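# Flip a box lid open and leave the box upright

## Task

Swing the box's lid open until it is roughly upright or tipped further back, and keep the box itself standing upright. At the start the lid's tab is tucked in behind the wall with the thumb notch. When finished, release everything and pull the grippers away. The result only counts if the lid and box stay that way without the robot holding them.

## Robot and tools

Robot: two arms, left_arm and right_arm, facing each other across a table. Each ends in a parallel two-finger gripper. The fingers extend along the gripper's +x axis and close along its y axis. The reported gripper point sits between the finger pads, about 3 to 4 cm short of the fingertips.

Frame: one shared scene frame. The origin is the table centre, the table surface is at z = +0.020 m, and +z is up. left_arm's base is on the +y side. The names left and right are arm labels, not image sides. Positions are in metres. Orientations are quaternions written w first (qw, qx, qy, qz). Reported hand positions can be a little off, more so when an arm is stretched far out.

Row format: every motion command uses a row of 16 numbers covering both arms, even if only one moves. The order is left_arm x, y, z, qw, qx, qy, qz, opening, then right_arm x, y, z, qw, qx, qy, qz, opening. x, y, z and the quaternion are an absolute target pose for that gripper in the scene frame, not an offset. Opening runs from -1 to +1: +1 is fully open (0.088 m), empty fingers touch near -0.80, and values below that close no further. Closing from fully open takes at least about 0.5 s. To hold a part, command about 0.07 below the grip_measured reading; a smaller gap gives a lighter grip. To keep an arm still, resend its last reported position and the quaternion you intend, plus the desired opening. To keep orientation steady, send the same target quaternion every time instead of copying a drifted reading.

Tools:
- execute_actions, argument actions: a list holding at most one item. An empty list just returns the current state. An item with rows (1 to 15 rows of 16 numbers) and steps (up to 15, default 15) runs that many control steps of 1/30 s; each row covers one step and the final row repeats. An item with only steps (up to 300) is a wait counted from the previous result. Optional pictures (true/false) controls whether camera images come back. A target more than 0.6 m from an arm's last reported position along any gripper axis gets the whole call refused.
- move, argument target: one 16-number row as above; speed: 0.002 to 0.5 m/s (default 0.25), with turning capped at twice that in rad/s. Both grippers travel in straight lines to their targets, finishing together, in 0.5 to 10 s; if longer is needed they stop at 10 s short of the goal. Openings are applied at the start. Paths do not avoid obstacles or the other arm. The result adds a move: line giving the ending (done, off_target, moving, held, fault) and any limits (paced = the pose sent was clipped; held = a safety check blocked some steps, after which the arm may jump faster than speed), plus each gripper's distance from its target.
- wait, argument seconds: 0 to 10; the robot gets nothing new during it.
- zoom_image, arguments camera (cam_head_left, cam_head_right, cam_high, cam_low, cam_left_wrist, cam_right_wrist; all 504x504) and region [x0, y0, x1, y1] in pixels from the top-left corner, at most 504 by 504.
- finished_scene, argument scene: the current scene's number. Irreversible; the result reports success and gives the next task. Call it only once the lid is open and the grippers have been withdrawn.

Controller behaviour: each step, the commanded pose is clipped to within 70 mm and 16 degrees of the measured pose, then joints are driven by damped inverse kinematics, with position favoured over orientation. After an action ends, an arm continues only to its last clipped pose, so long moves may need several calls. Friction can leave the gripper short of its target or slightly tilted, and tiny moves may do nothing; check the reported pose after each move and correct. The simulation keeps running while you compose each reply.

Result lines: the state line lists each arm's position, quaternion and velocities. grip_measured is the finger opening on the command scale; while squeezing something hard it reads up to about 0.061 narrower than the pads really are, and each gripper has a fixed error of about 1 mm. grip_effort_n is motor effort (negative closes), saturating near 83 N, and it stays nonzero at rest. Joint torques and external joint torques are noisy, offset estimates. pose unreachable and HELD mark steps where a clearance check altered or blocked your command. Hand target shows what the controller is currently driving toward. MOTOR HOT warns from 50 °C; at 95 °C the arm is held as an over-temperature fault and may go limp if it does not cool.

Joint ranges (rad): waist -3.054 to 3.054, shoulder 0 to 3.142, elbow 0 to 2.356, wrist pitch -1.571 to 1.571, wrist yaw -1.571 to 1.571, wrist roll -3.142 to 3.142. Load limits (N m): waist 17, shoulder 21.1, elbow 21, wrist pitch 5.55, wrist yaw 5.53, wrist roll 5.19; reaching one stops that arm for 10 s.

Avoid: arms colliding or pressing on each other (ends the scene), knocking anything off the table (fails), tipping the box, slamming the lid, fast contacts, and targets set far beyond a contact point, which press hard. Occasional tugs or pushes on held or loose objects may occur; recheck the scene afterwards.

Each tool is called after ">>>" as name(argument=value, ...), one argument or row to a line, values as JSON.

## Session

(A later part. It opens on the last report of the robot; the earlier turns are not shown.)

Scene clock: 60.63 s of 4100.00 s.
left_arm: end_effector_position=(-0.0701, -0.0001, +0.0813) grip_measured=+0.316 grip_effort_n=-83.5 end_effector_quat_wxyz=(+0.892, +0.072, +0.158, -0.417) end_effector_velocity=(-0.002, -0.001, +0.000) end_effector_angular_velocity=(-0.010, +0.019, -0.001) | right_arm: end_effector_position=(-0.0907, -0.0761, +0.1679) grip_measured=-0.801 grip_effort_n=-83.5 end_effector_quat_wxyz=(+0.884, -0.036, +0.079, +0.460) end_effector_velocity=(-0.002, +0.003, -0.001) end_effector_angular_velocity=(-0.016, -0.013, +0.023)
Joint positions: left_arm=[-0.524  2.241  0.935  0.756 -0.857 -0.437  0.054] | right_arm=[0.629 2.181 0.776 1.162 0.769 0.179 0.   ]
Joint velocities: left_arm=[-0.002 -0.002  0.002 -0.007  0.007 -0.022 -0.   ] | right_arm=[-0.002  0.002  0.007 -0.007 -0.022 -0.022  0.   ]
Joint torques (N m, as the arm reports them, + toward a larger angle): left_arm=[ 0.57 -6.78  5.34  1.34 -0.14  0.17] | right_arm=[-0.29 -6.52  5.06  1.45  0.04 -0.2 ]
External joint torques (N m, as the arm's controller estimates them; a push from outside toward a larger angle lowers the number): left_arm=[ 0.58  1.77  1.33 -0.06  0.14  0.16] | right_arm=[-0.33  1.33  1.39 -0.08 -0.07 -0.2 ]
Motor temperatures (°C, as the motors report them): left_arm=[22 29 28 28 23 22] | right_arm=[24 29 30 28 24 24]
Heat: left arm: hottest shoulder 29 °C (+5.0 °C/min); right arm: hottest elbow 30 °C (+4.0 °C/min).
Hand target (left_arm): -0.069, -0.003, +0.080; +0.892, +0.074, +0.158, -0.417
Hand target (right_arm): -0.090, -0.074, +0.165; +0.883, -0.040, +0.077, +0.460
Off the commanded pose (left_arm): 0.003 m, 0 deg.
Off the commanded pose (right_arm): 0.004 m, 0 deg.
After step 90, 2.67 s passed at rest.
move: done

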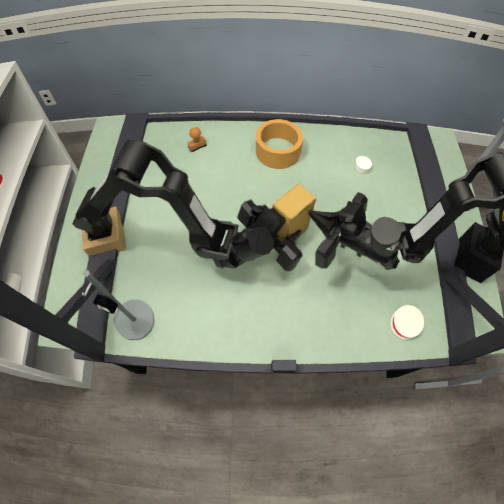

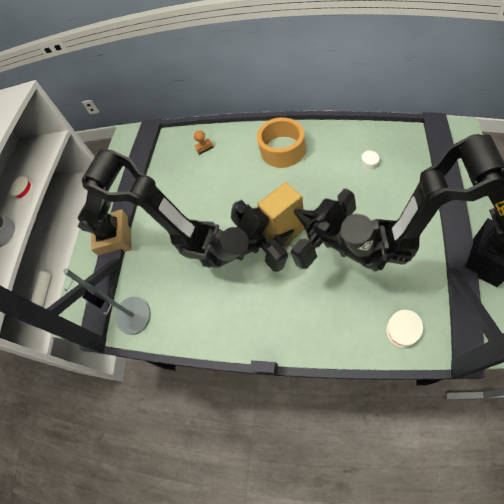

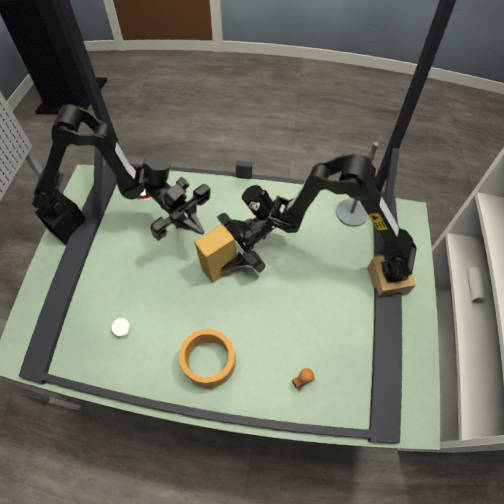

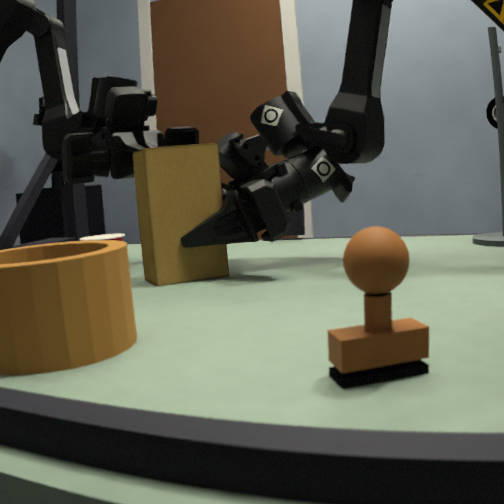

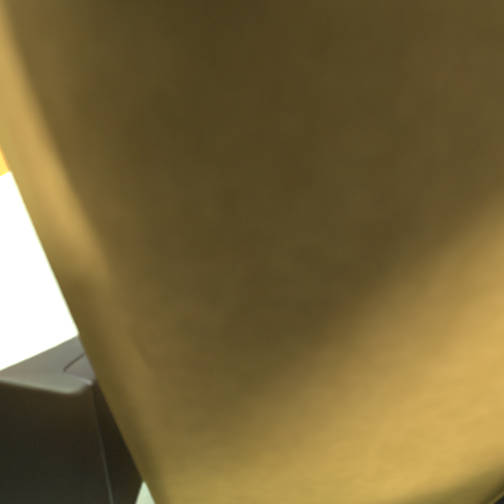

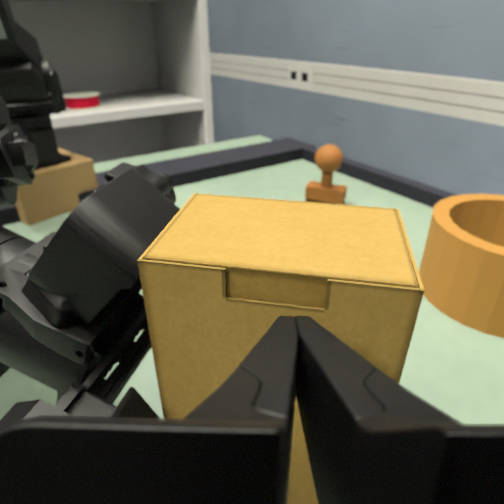

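>>> move(
  target=[-0.069,-0.003,0.08,0.892,0.074,0.158,-0.417,0.25,-0.08,-0.054,0.163,0.883,-0.04,0.077,0.46,-1],
  speed=0.02,
)

>>> zoom_image(
  camera="cam_head_left",
  region=[260,170,360,270],
)

Scene clock: 66.43 s of 4100.00 s.
left_arm: end_effector_position=(-0.0650, +0.0012, +0.0817) grip_measured=+0.316 grip_effort_n=-83.5 end_effector_quat_wxyz=(+0.897, +0.069, +0.156, -0.407) end_effector_velocity=(+0.000, +0.003, -0.002) end_effector_angular_velocity=(+0.016, -0.004, +0.006) | right_arm: end_effector_position=(-0.0802, -0.0611, +0.1682) grip_measured=-0.801 grip_effort_n=-83.5 end_effector_quat_wxyz=(+0.887, -0.034, +0.076, +0.453) end_effector_velocity=(+0.000, -0.000, -0.001) end_effector_angular_velocity=(-0.020, -0.017, +0.008)
Joint positions: left_arm=[-0.517  2.242  0.935  0.756 -0.872 -0.443  0.054] | right_arm=[0.597 2.213 0.841 1.143 0.755 0.166 0.   ]
Joint velocities: left_arm=[-0.002 -0.002 -0.002 -0.022 -0.007 -0.007  0.   ] | right_arm=[-0.002 -0.002 -0.002 -0.007 -0.007 -0.022  0.   ]
Joint torques (N m, as the arm reports them, + toward a larger angle): left_arm=[-0.26 -6.96  5.26  1.34  0.44  0.33] | right_arm=[-0.8  -5.73  7.14  0.67 -0.61 -0.19]
External joint torques (N m, as the arm's controller estimates them; a push from outside toward a larger angle lowers the number): left_arm=[-0.24  1.48  1.35 -0.03  0.72  0.32] | right_arm=[-0.8   2.55  3.3  -0.89 -0.72 -0.19]
Motor temperatures (°C, as the motors report them): left_arm=[22 30 29 29 22 22] | right_arm=[24 30 30 28 24 24]
Heat: left arm: hottest shoulder 30 °C (+5.0 °C/min); right arm: hottest shoulder 30 °C (+3.0 °C/min).
Hand target (left_arm): -0.069, -0.003, +0.080; +0.892, +0.074, +0.158, -0.417
Hand target (right_arm): -0.080, -0.054, +0.163; +0.883, -0.040, +0.077, +0.460
Off the commanded pose (left_arm): 0.006 m, 1 deg.
Off the commanded pose (right_arm): 0.009 m, 1 deg.
After step 90, 1.33 s passed at rest.
move: off_target (right_arm)

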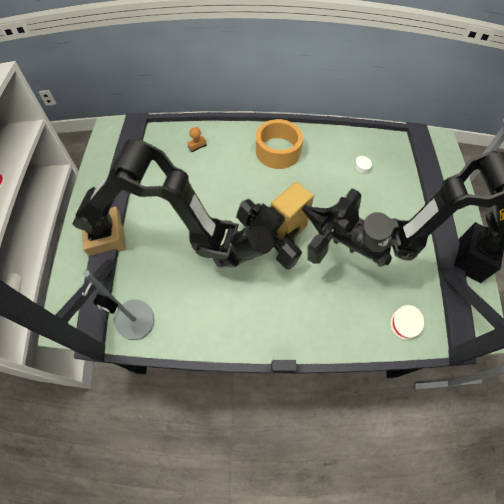

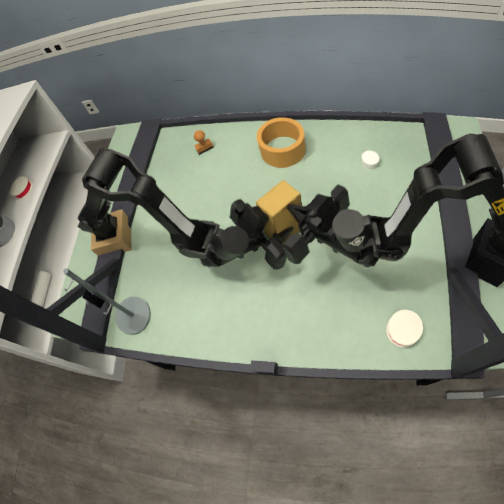

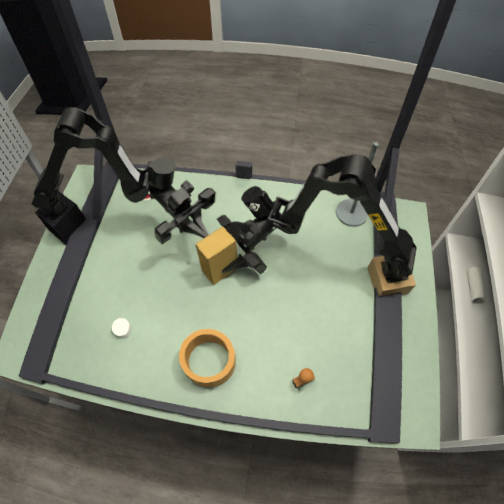

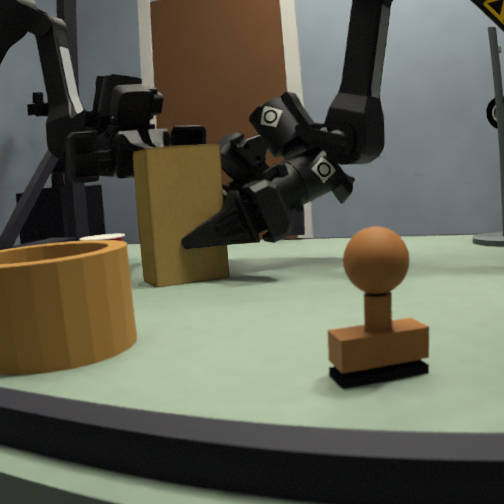

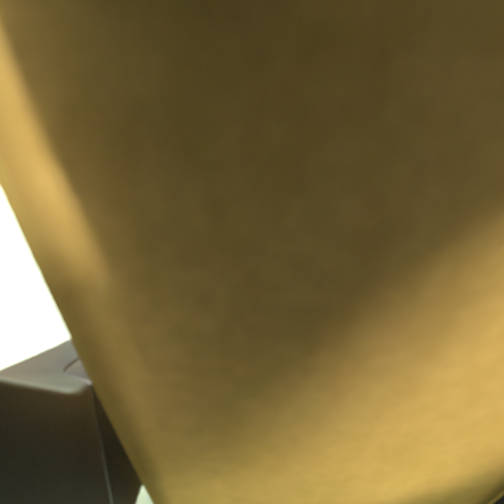

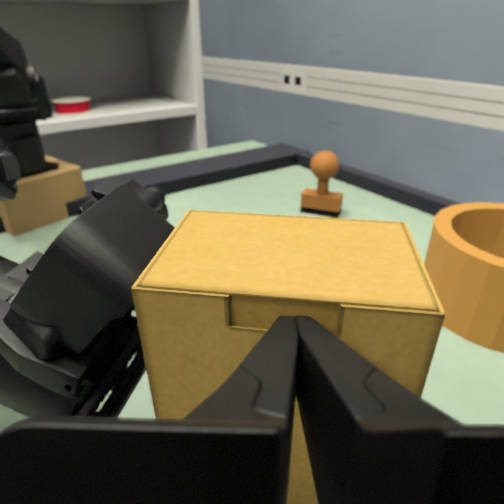

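Region (260, 170, 360, 270) of cam_head_left's 504x504 image, scaled by 5.040, with more detail than that image has.

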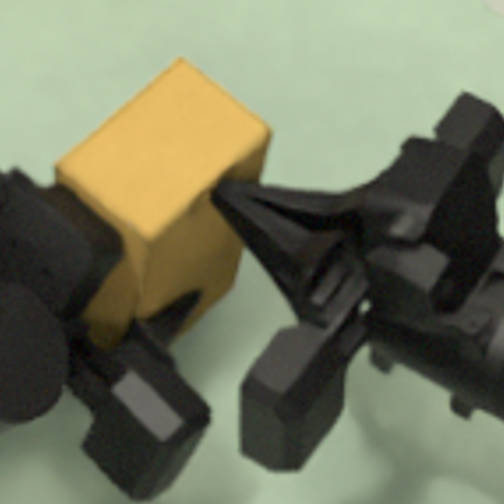

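Touching at the notch's lower edge. Slide up.

>>> move(
  target=[-0.069,-0.003,0.08,0.892,0.074,0.158,-0.417,0.25,-0.08,-0.054,0.185,0.883,-0.04,0.077,0.46,-1],
  speed=0.015,
)

Scene clock: 70.60 s of 4100.00 s.
left_arm: end_effector_position=(-0.0645, +0.0015, +0.0815) grip_measured=+0.316 grip_effort_n=-83.5 end_effector_quat_wxyz=(+0.898, +0.069, +0.157, -0.406) end_effector_velocity=(+0.000, +0.003, +0.001) end_effector_angular_velocity=(+0.011, -0.011, +0.001) | right_arm: end_effector_position=(-0.0797, -0.0614, +0.1709) grip_measured=-0.801 grip_effort_n=-83.5 end_effector_quat_wxyz=(+0.885, -0.055, +0.083, +0.455) end_effector_velocity=(+0.002, -0.001, +0.001) end_effector_angular_velocity=(+0.002, +0.004, -0.011)
Joint positions: left_arm=[-0.516  2.242  0.935  0.755 -0.873 -0.445  0.054] | right_arm=[0.593 2.175 0.843 1.06  0.743 0.165 0.   ]
Joint velocities: left_arm=[-0.002 -0.007 -0.007 -0.007 -0.007  0.007 -0.   ] | right_arm=[-0.002 -0.007 -0.002 -0.007  0.007  0.007  0.   ]
Joint torques (N m, as the arm reports them, + toward a larger angle): left_arm=[-0.25 -6.88  5.26  1.52  0.46  0.39] | right_arm=[ -0.49 -10.72   6.77   1.17  -0.27  -0.19]
External joint torques (N m, as the arm's controller estimates them; a push from outside toward a larger angle lowers the number): left_arm=[-0.25  1.62  1.31  0.13  0.74  0.38] | right_arm=[-0.43 -2.52  2.76 -0.38 -0.4  -0.21]
Motor temperatures (°C, as the motors report them): left_arm=[22 30 29 29 23 22] | right_arm=[24 30 30 28 24 24]
Heat: left arm: hottest shoulder 30 °C (+4.0 °C/min); right arm: hottest shoulder 30 °C (+3.0 °C/min).
Hand target (left_arm): -0.069, -0.003, +0.080; +0.892, +0.074, +0.158, -0.417
Hand target (right_arm): -0.080, -0.054, +0.185; +0.884, -0.040, +0.077, +0.460
Off the commanded pose (left_arm): 0.006 m, 2 deg.
Off the commanded pose (right_arm): 0.016 m, 2 deg.
move: off_target (right_arm)

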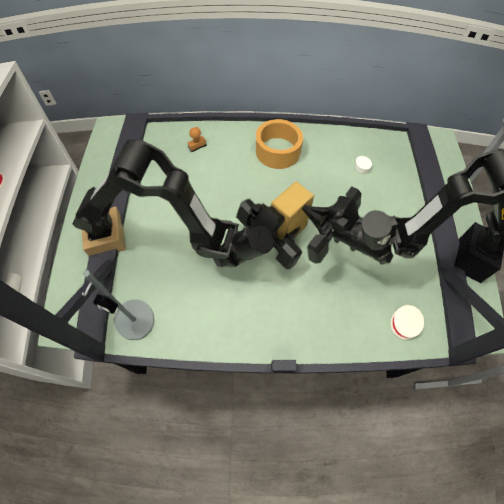

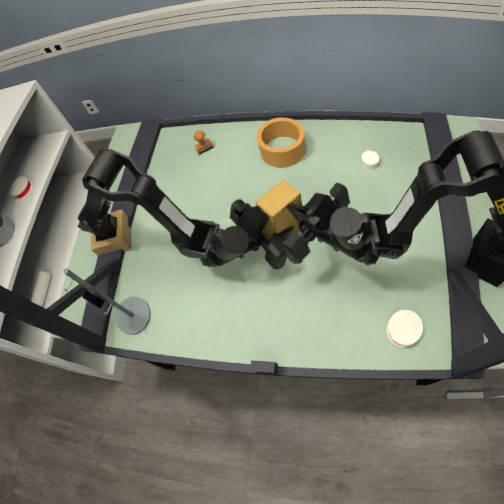

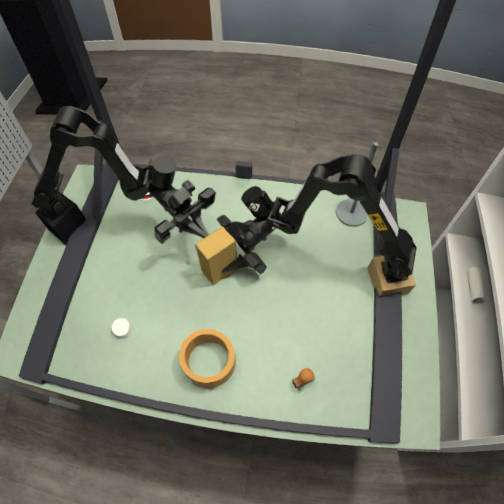

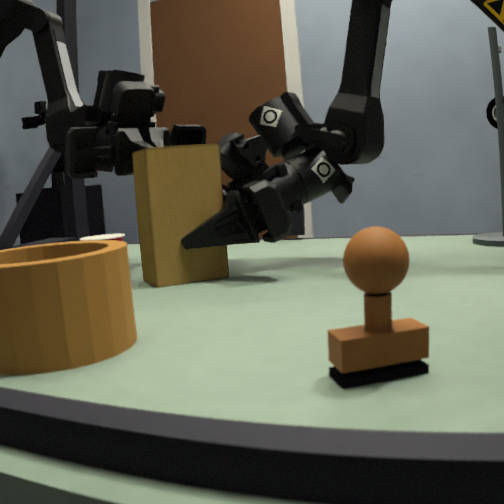

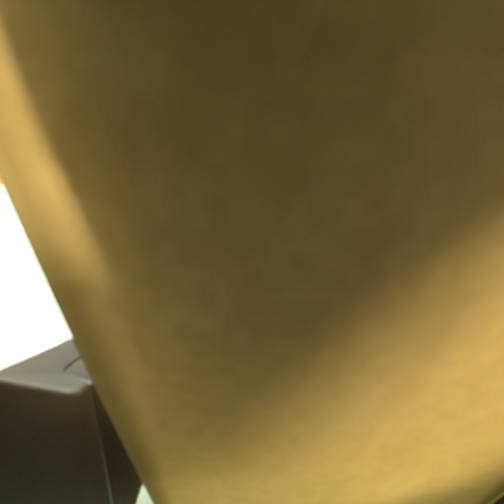

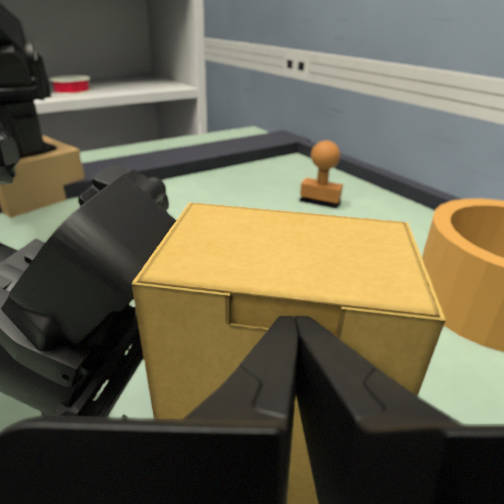

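Stuck on the wall by friction. Back off, raise, retouch.

>>> move(
  target=[-0.069,-0.003,0.08,0.892,0.074,0.158,-0.417,0.25,-0.091,-0.071,0.172,0.883,-0.04,0.077,0.46,-1],
  speed=0.02,
)

>>> move(
  target=[-0.069,-0.003,0.08,0.892,0.074,0.158,-0.417,0.25,-0.081,-0.056,0.171,0.883,-0.04,0.077,0.46,-1],
  speed=0.02,
)

Scene clock: 75.97 s of 4100.00 s.
left_arm: end_effector_position=(-0.0659, +0.0002, +0.0810) grip_measured=+0.316 grip_effort_n=-83.5 end_effector_quat_wxyz=(+0.895, +0.072, +0.158, -0.411) end_effector_velocity=(+0.002, +0.000, +0.001) end_effector_angular_velocity=(-0.003, +0.001, +0.011) | right_arm: end_effector_position=(-0.0904, -0.0693, +0.1724) grip_measured=-0.801 grip_effort_n=-83.5 end_effector_quat_wxyz=(+0.883, -0.042, +0.076, +0.461) end_effector_velocity=(+0.000, -0.001, +0.000) end_effector_angular_velocity=(-0.002, -0.004, +0.006)
Joint positions: left_arm=[-0.516  2.242  0.936  0.755 -0.86  -0.437  0.054] | right_arm=[0.625 2.175 0.805 1.127 0.765 0.165 0.   ]
Joint velocities: left_arm=[ 0.002 -0.002  0.002 -0.007 -0.007 -0.007 -0.001] | right_arm=[-0.002 -0.002 -0.007  0.007 -0.007 -0.007  0.   ]
Joint torques (N m, as the arm reports them, + toward a larger angle): left_arm=[-0.19 -6.87  5.24  1.46  0.01  0.2 ] | right_arm=[ 0.22 -8.39  3.51  1.42  0.19  0.18]
External joint torques (N m, as the arm's controller estimates them; a push from outside toward a larger angle lowers the number): left_arm=[-0.23  1.67  1.25  0.06  0.29  0.19] | right_arm=[ 0.21 -0.41 -0.31 -0.11  0.08  0.17]
Motor temperatures (°C, as the motors report them): left_arm=[22 31 29 29 23 22] | right_arm=[24 32 30 29 24 24]
Heat: left arm: hottest shoulder 31 °C (+5.0 °C/min); right arm: hottest shoulder 32 °C (+4.0 °C/min).
Hand target (left_arm): -0.069, -0.003, +0.080; +0.892, +0.074, +0.158, -0.417
Hand target (right_arm): -0.091, -0.071, +0.172; +0.884, -0.040, +0.077, +0.460
Off the commanded pose (left_arm): 0.005 m, 1 deg.
Off the commanded pose (right_arm): 0.002 m, 0 deg.
After step 90, 1.23 s passed at rest.
move: done

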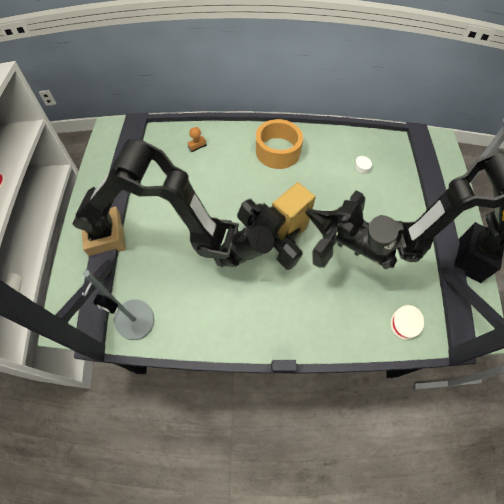

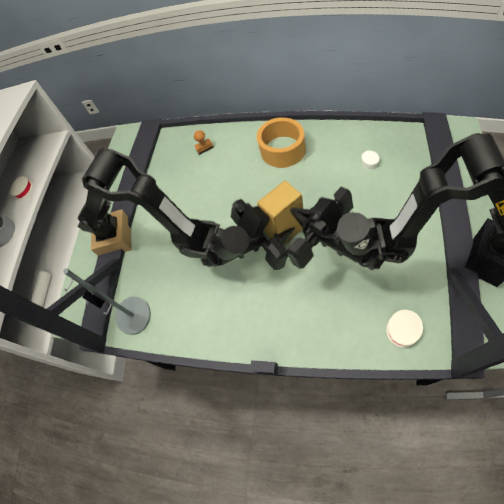

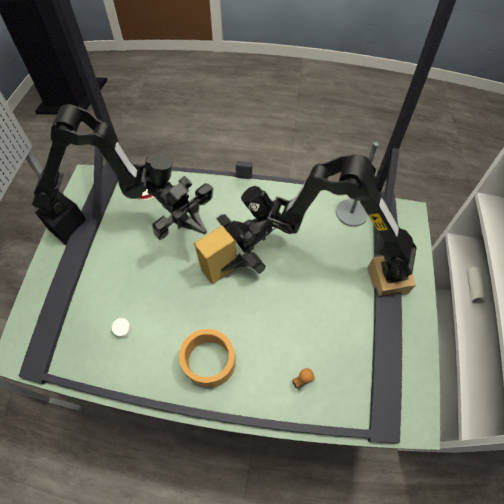

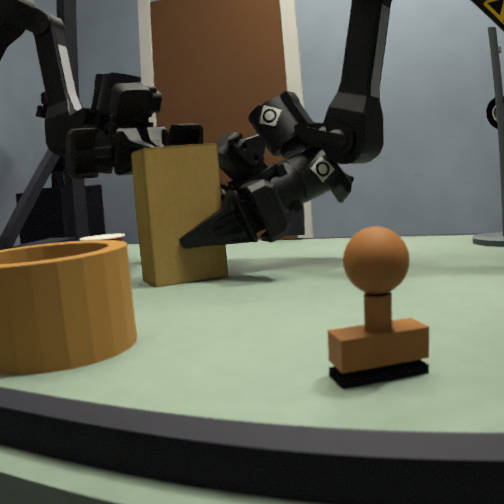

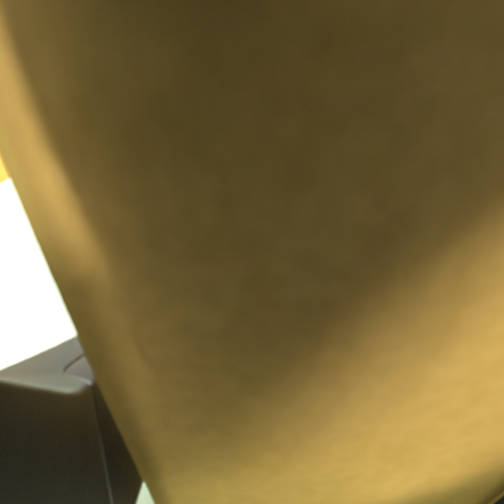

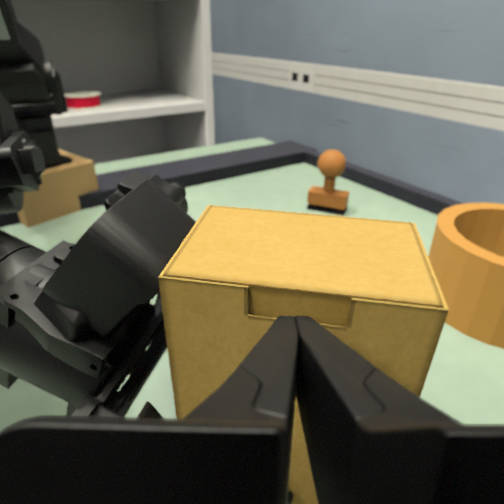

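Scene clock: 77.00 s of 4100.00 s.
left_arm: end_effector_position=(-0.0656, +0.0003, +0.0811) grip_measured=+0.316 grip_effort_n=-83.5 end_effector_quat_wxyz=(+0.895, +0.071, +0.158, -0.411) end_effector_velocity=(+0.002, +0.002, -0.002) end_effector_angular_velocity=(+0.016, -0.012, +0.006) | right_arm: end_effector_position=(-0.0840, -0.0601, +0.1754) grip_measured=-0.801 grip_effort_n=-83.5 end_effector_quat_wxyz=(+0.884, -0.035, +0.076, +0.460) end_effector_velocity=(-0.002, +0.001, +0.000) end_effector_angular_velocity=(-0.007, -0.005, +0.011)
Joint positions: left_arm=[-0.516  2.242  0.936  0.755 -0.861 -0.439  0.054] | right_arm=[0.603 2.184 0.839 1.116 0.744 0.165 0.   ]
Joint velocities: left_arm=[ 0.002  0.002 -0.002 -0.007 -0.007  0.007  0.   ] | right_arm=[ 0.002 -0.002  0.002 -0.007 -0.007 -0.007  0.   ]
Joint torques (N m, as the arm reports them, + toward a larger angle): left_arm=[-0.15 -6.87  5.19  1.48  0.04  0.25] | right_arm=[-0.97 -6.22  6.37  0.88 -0.21 -0.12]
External joint torques (N m, as the arm's controller estimates them; a push from outside toward a larger angle lowers the number): left_arm=[-0.2   1.57  1.29  0.1   0.33  0.25] | right_arm=[-1.05  1.92  2.44 -0.66 -0.3  -0.13]
Motor temperatures (°C, as the motors report them): left_arm=[22 31 29 29 23 22] | right_arm=[24 32 30 29 24 24]
Heat: left arm: hottest shoulder 31 °C (+4.0 °C/min); right arm: hottest shoulder 32 °C (+4.0 °C/min).
Hand target (left_arm): -0.069, -0.003, +0.080; +0.892, +0.074, +0.158, -0.417
Hand target (right_arm): -0.081, -0.056, +0.171; +0.884, -0.040, +0.077, +0.460
Off the commanded pose (left_arm): 0.005 m, 1 deg.
Off the commanded pose (right_arm): 0.007 m, 1 deg.
move: done

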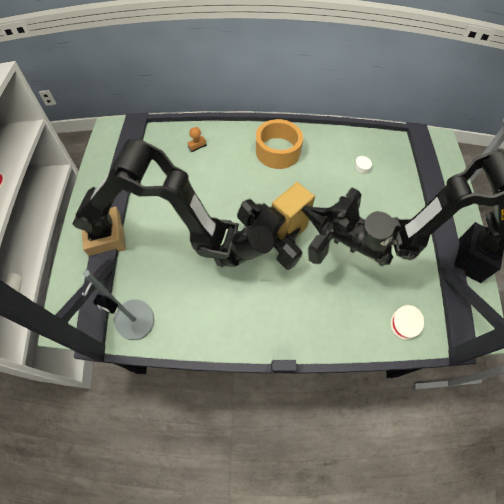

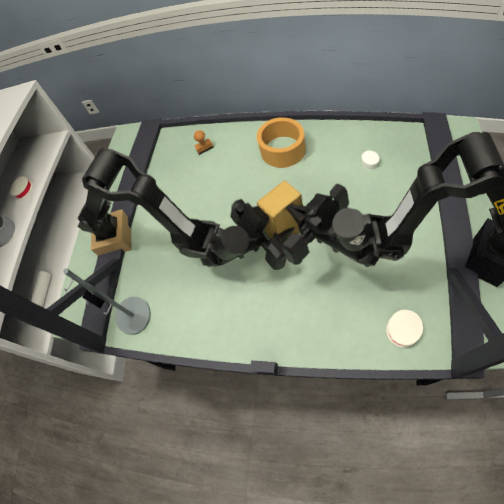

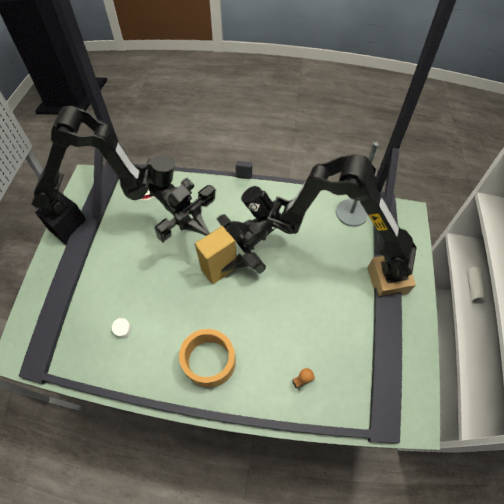

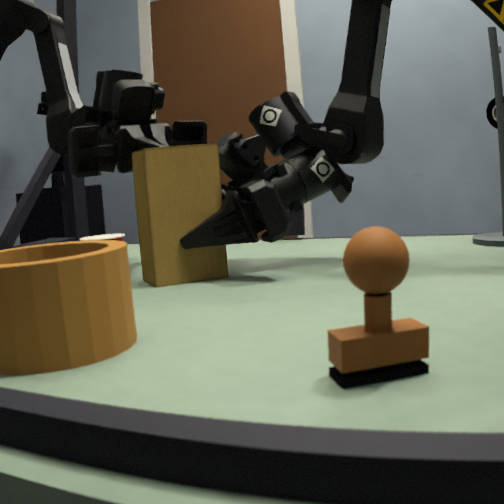

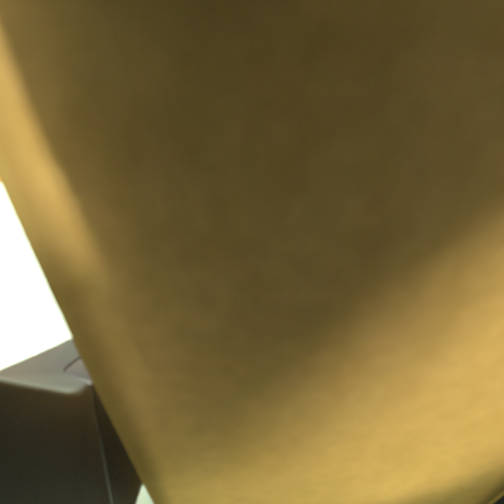

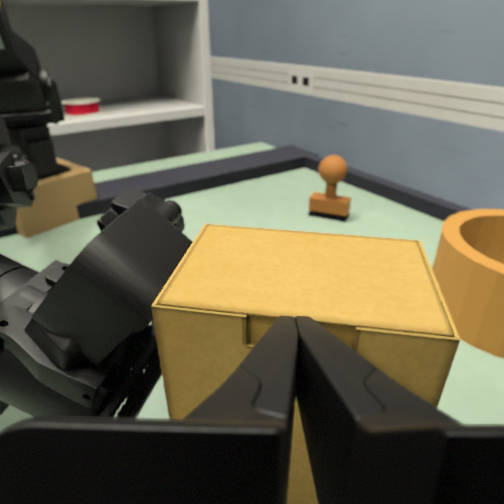

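>>> move(
  target=[-0.069,-0.003,0.08,0.892,0.074,0.158,-0.417,0.25,-0.077,-0.053,0.196,0.883,-0.04,0.077,0.46,-1],
  speed=0.015,
)

Scene clock: 81.00 s of 4100.00 s.
left_arm: end_effector_position=(-0.0635, +0.0004, +0.0812) grip_measured=+0.316 grip_effort_n=-83.5 end_effector_quat_wxyz=(+0.896, +0.070, +0.158, -0.408) end_effector_velocity=(-0.000, +0.002, -0.000) end_effector_angular_velocity=(+0.002, -0.000, +0.006) | right_arm: end_effector_position=(-0.0815, -0.0591, +0.1806) grip_measured=-0.801 grip_effort_n=-83.5 end_effector_quat_wxyz=(+0.881, -0.056, +0.085, +0.462) end_effector_velocity=(+0.000, -0.000, +0.001) end_effector_angular_velocity=(-0.007, -0.004, +0.006)
Joint positions: left_arm=[-0.511  2.242  0.936  0.755 -0.863 -0.44   0.054] | right_arm=[0.593 2.138 0.847 1.018 0.727 0.163 0.   ]
Joint velocities: left_arm=[-0.002 -0.002 -0.002 -0.007 -0.007 -0.007 -0.   ] | right_arm=[-0.002 -0.007 -0.002 -0.007 -0.007 -0.007  0.   ]
Joint torques (N m, as the arm reports them, + toward a larger angle): left_arm=[-0.66 -6.85  5.19  1.48  0.08  0.29] | right_arm=[ -1.23 -10.87   6.95   1.22  -0.02  -0.19]
External joint torques (N m, as the arm's controller estimates them; a push from outside toward a larger angle lowers the number): left_arm=[-0.72  1.61  1.28  0.1   0.37  0.28] | right_arm=[-1.22 -2.73  2.77 -0.33 -0.15 -0.21]
Motor temperatures (°C, as the motors report them): left_arm=[22 31 29 29 22 22] | right_arm=[24 32 30 29 24 24]
Heat: left arm: hottest shoulder 31 °C (+4.0 °C/min); right arm: hottest shoulder 32 °C (+4.0 °C/min).
Hand target (left_arm): -0.069, -0.003, +0.080; +0.892, +0.074, +0.158, -0.417
Hand target (right_arm): -0.077, -0.053, +0.196; +0.884, -0.040, +0.077, +0.460
Off the commanded pose (left_arm): 0.007 m, 1 deg.
Off the commanded pose (right_arm): 0.017 m, 2 deg.
move: off_target (right_arm)

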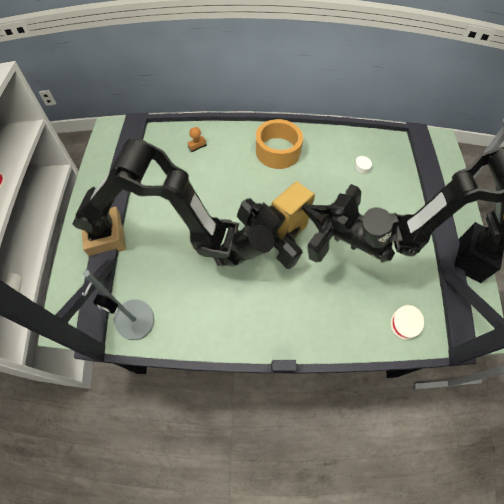

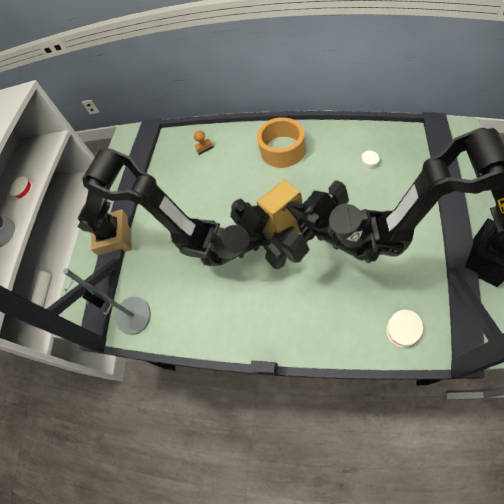

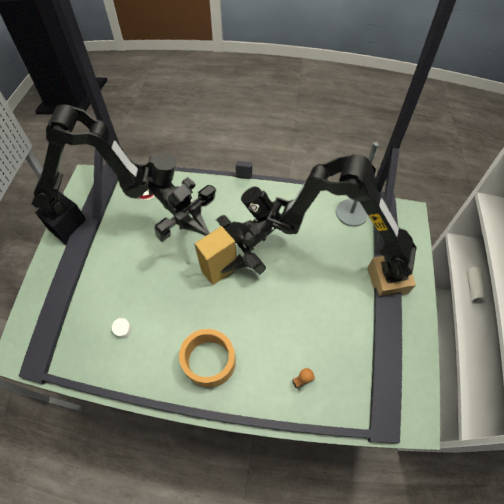

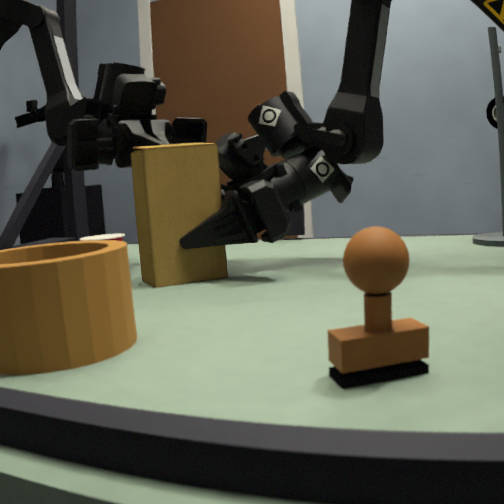

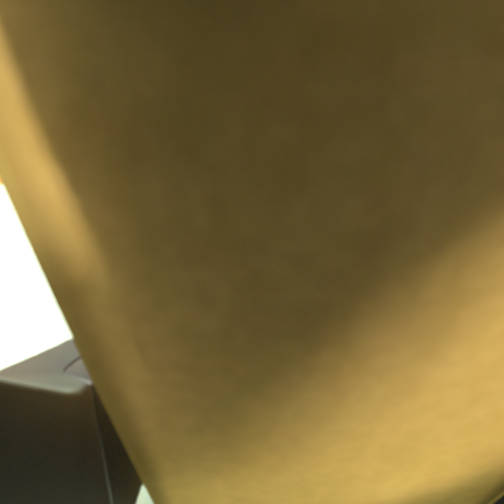

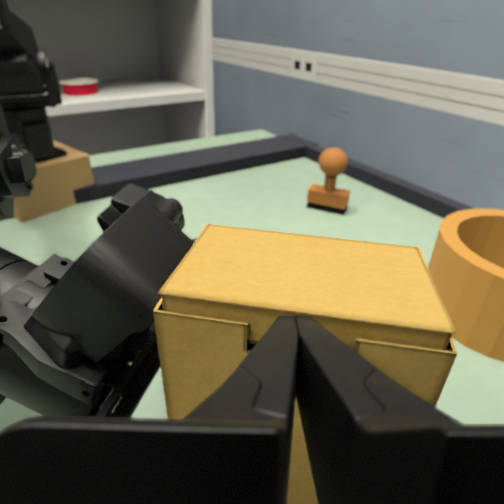

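The lid is lifting.

>>> move(
  target=[-0.069,-0.003,0.08,0.892,0.074,0.158,-0.417,0.25,-0.072,-0.049,0.218,0.883,-0.04,0.077,0.46,-1],
  speed=0.012,
)

Scene clock: 87.90 s of 4100.00 s.
left_arm: end_effector_position=(-0.0628, +0.0006, +0.0813) grip_measured=+0.316 grip_effort_n=-83.5 end_effector_quat_wxyz=(+0.897, +0.070, +0.158, -0.407) end_effector_velocity=(+0.002, +0.002, -0.002) end_effector_angular_velocity=(-0.003, +0.009, +0.016) | right_arm: end_effector_position=(-0.0736, -0.0519, +0.2081) grip_measured=-0.801 grip_effort_n=-83.5 end_effector_quat_wxyz=(+0.883, -0.047, +0.082, +0.459) end_effector_velocity=(+0.005, -0.003, -0.006) end_effector_angular_velocity=(-0.040, -0.012, -0.013)
Joint positions: left_arm=[-0.51   2.242  0.936  0.755 -0.865 -0.441  0.054] | right_arm=[0.57  2.065 0.881 0.932 0.713 0.159 0.   ]
Joint velocities: left_arm=[ 0.002  0.002 -0.002 -0.007 -0.007 -0.022  0.   ] | right_arm=[-0.007 -0.002 -0.002 -0.037  0.007 -0.007  0.   ]
Joint torques (N m, as the arm reports them, + toward a larger angle): left_arm=[-0.84 -6.9   5.32  1.5   0.1   0.32] | right_arm=[ -0.54 -10.21   6.54   0.93  -0.08  -0.2 ]
External joint torques (N m, as the arm's controller estimates them; a push from outside toward a larger angle lowers the number): left_arm=[-0.89  1.56  1.39  0.12  0.39  0.31] | right_arm=[-0.52 -2.16  1.95 -0.6  -0.19 -0.21]
Motor temperatures (°C, as the motors report them): left_arm=[22 32 29 30 22 22] | right_arm=[24 34 31 29 24 24]
Heat: left arm: hottest shoulder 32 °C (+5.1 °C/min); right arm: hottest shoulder 34 °C (+5.1 °C/min).
Hand target (left_arm): -0.069, -0.003, +0.080; +0.892, +0.074, +0.158, -0.417
Hand target (right_arm): -0.072, -0.049, +0.218; +0.884, -0.040, +0.077, +0.460
Off the commanded pose (left_arm): 0.007 m, 1 deg.
Off the commanded pose (right_arm): 0.010 m, 1 deg.
After step 90, 0.37 s passed at rest.
move: off_target (right_arm)

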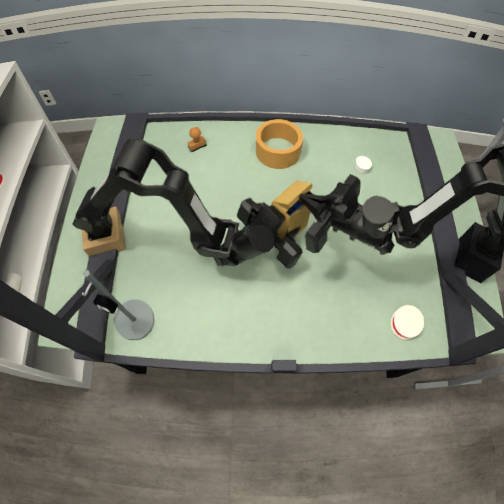

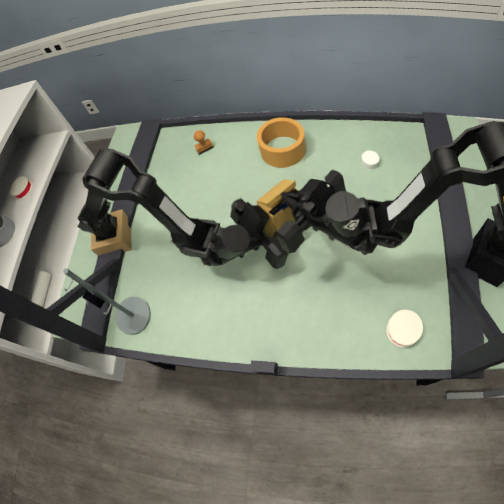

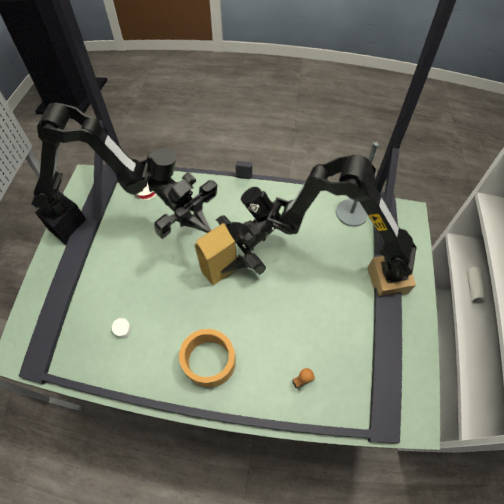

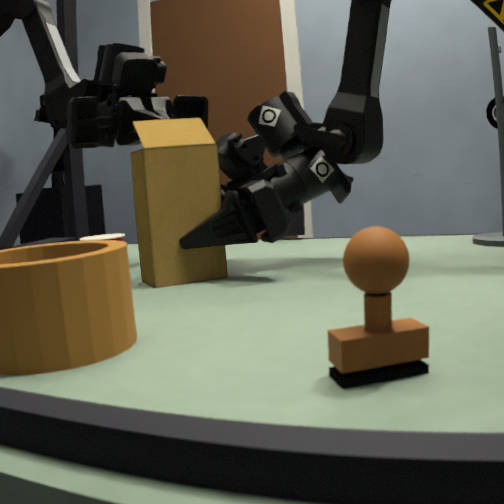

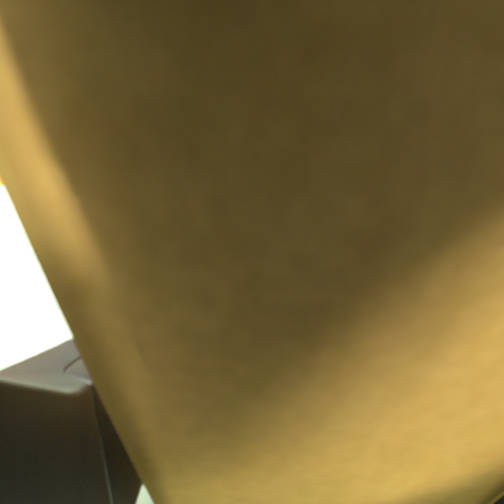

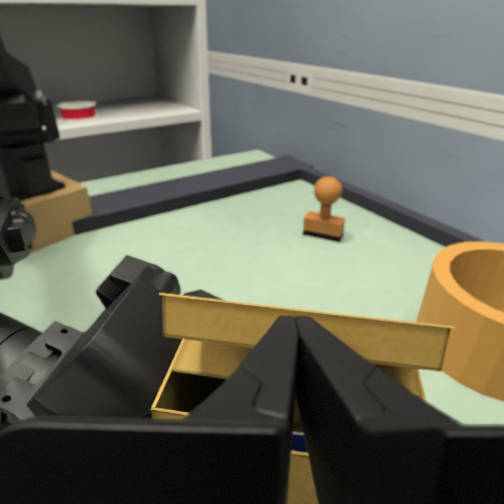

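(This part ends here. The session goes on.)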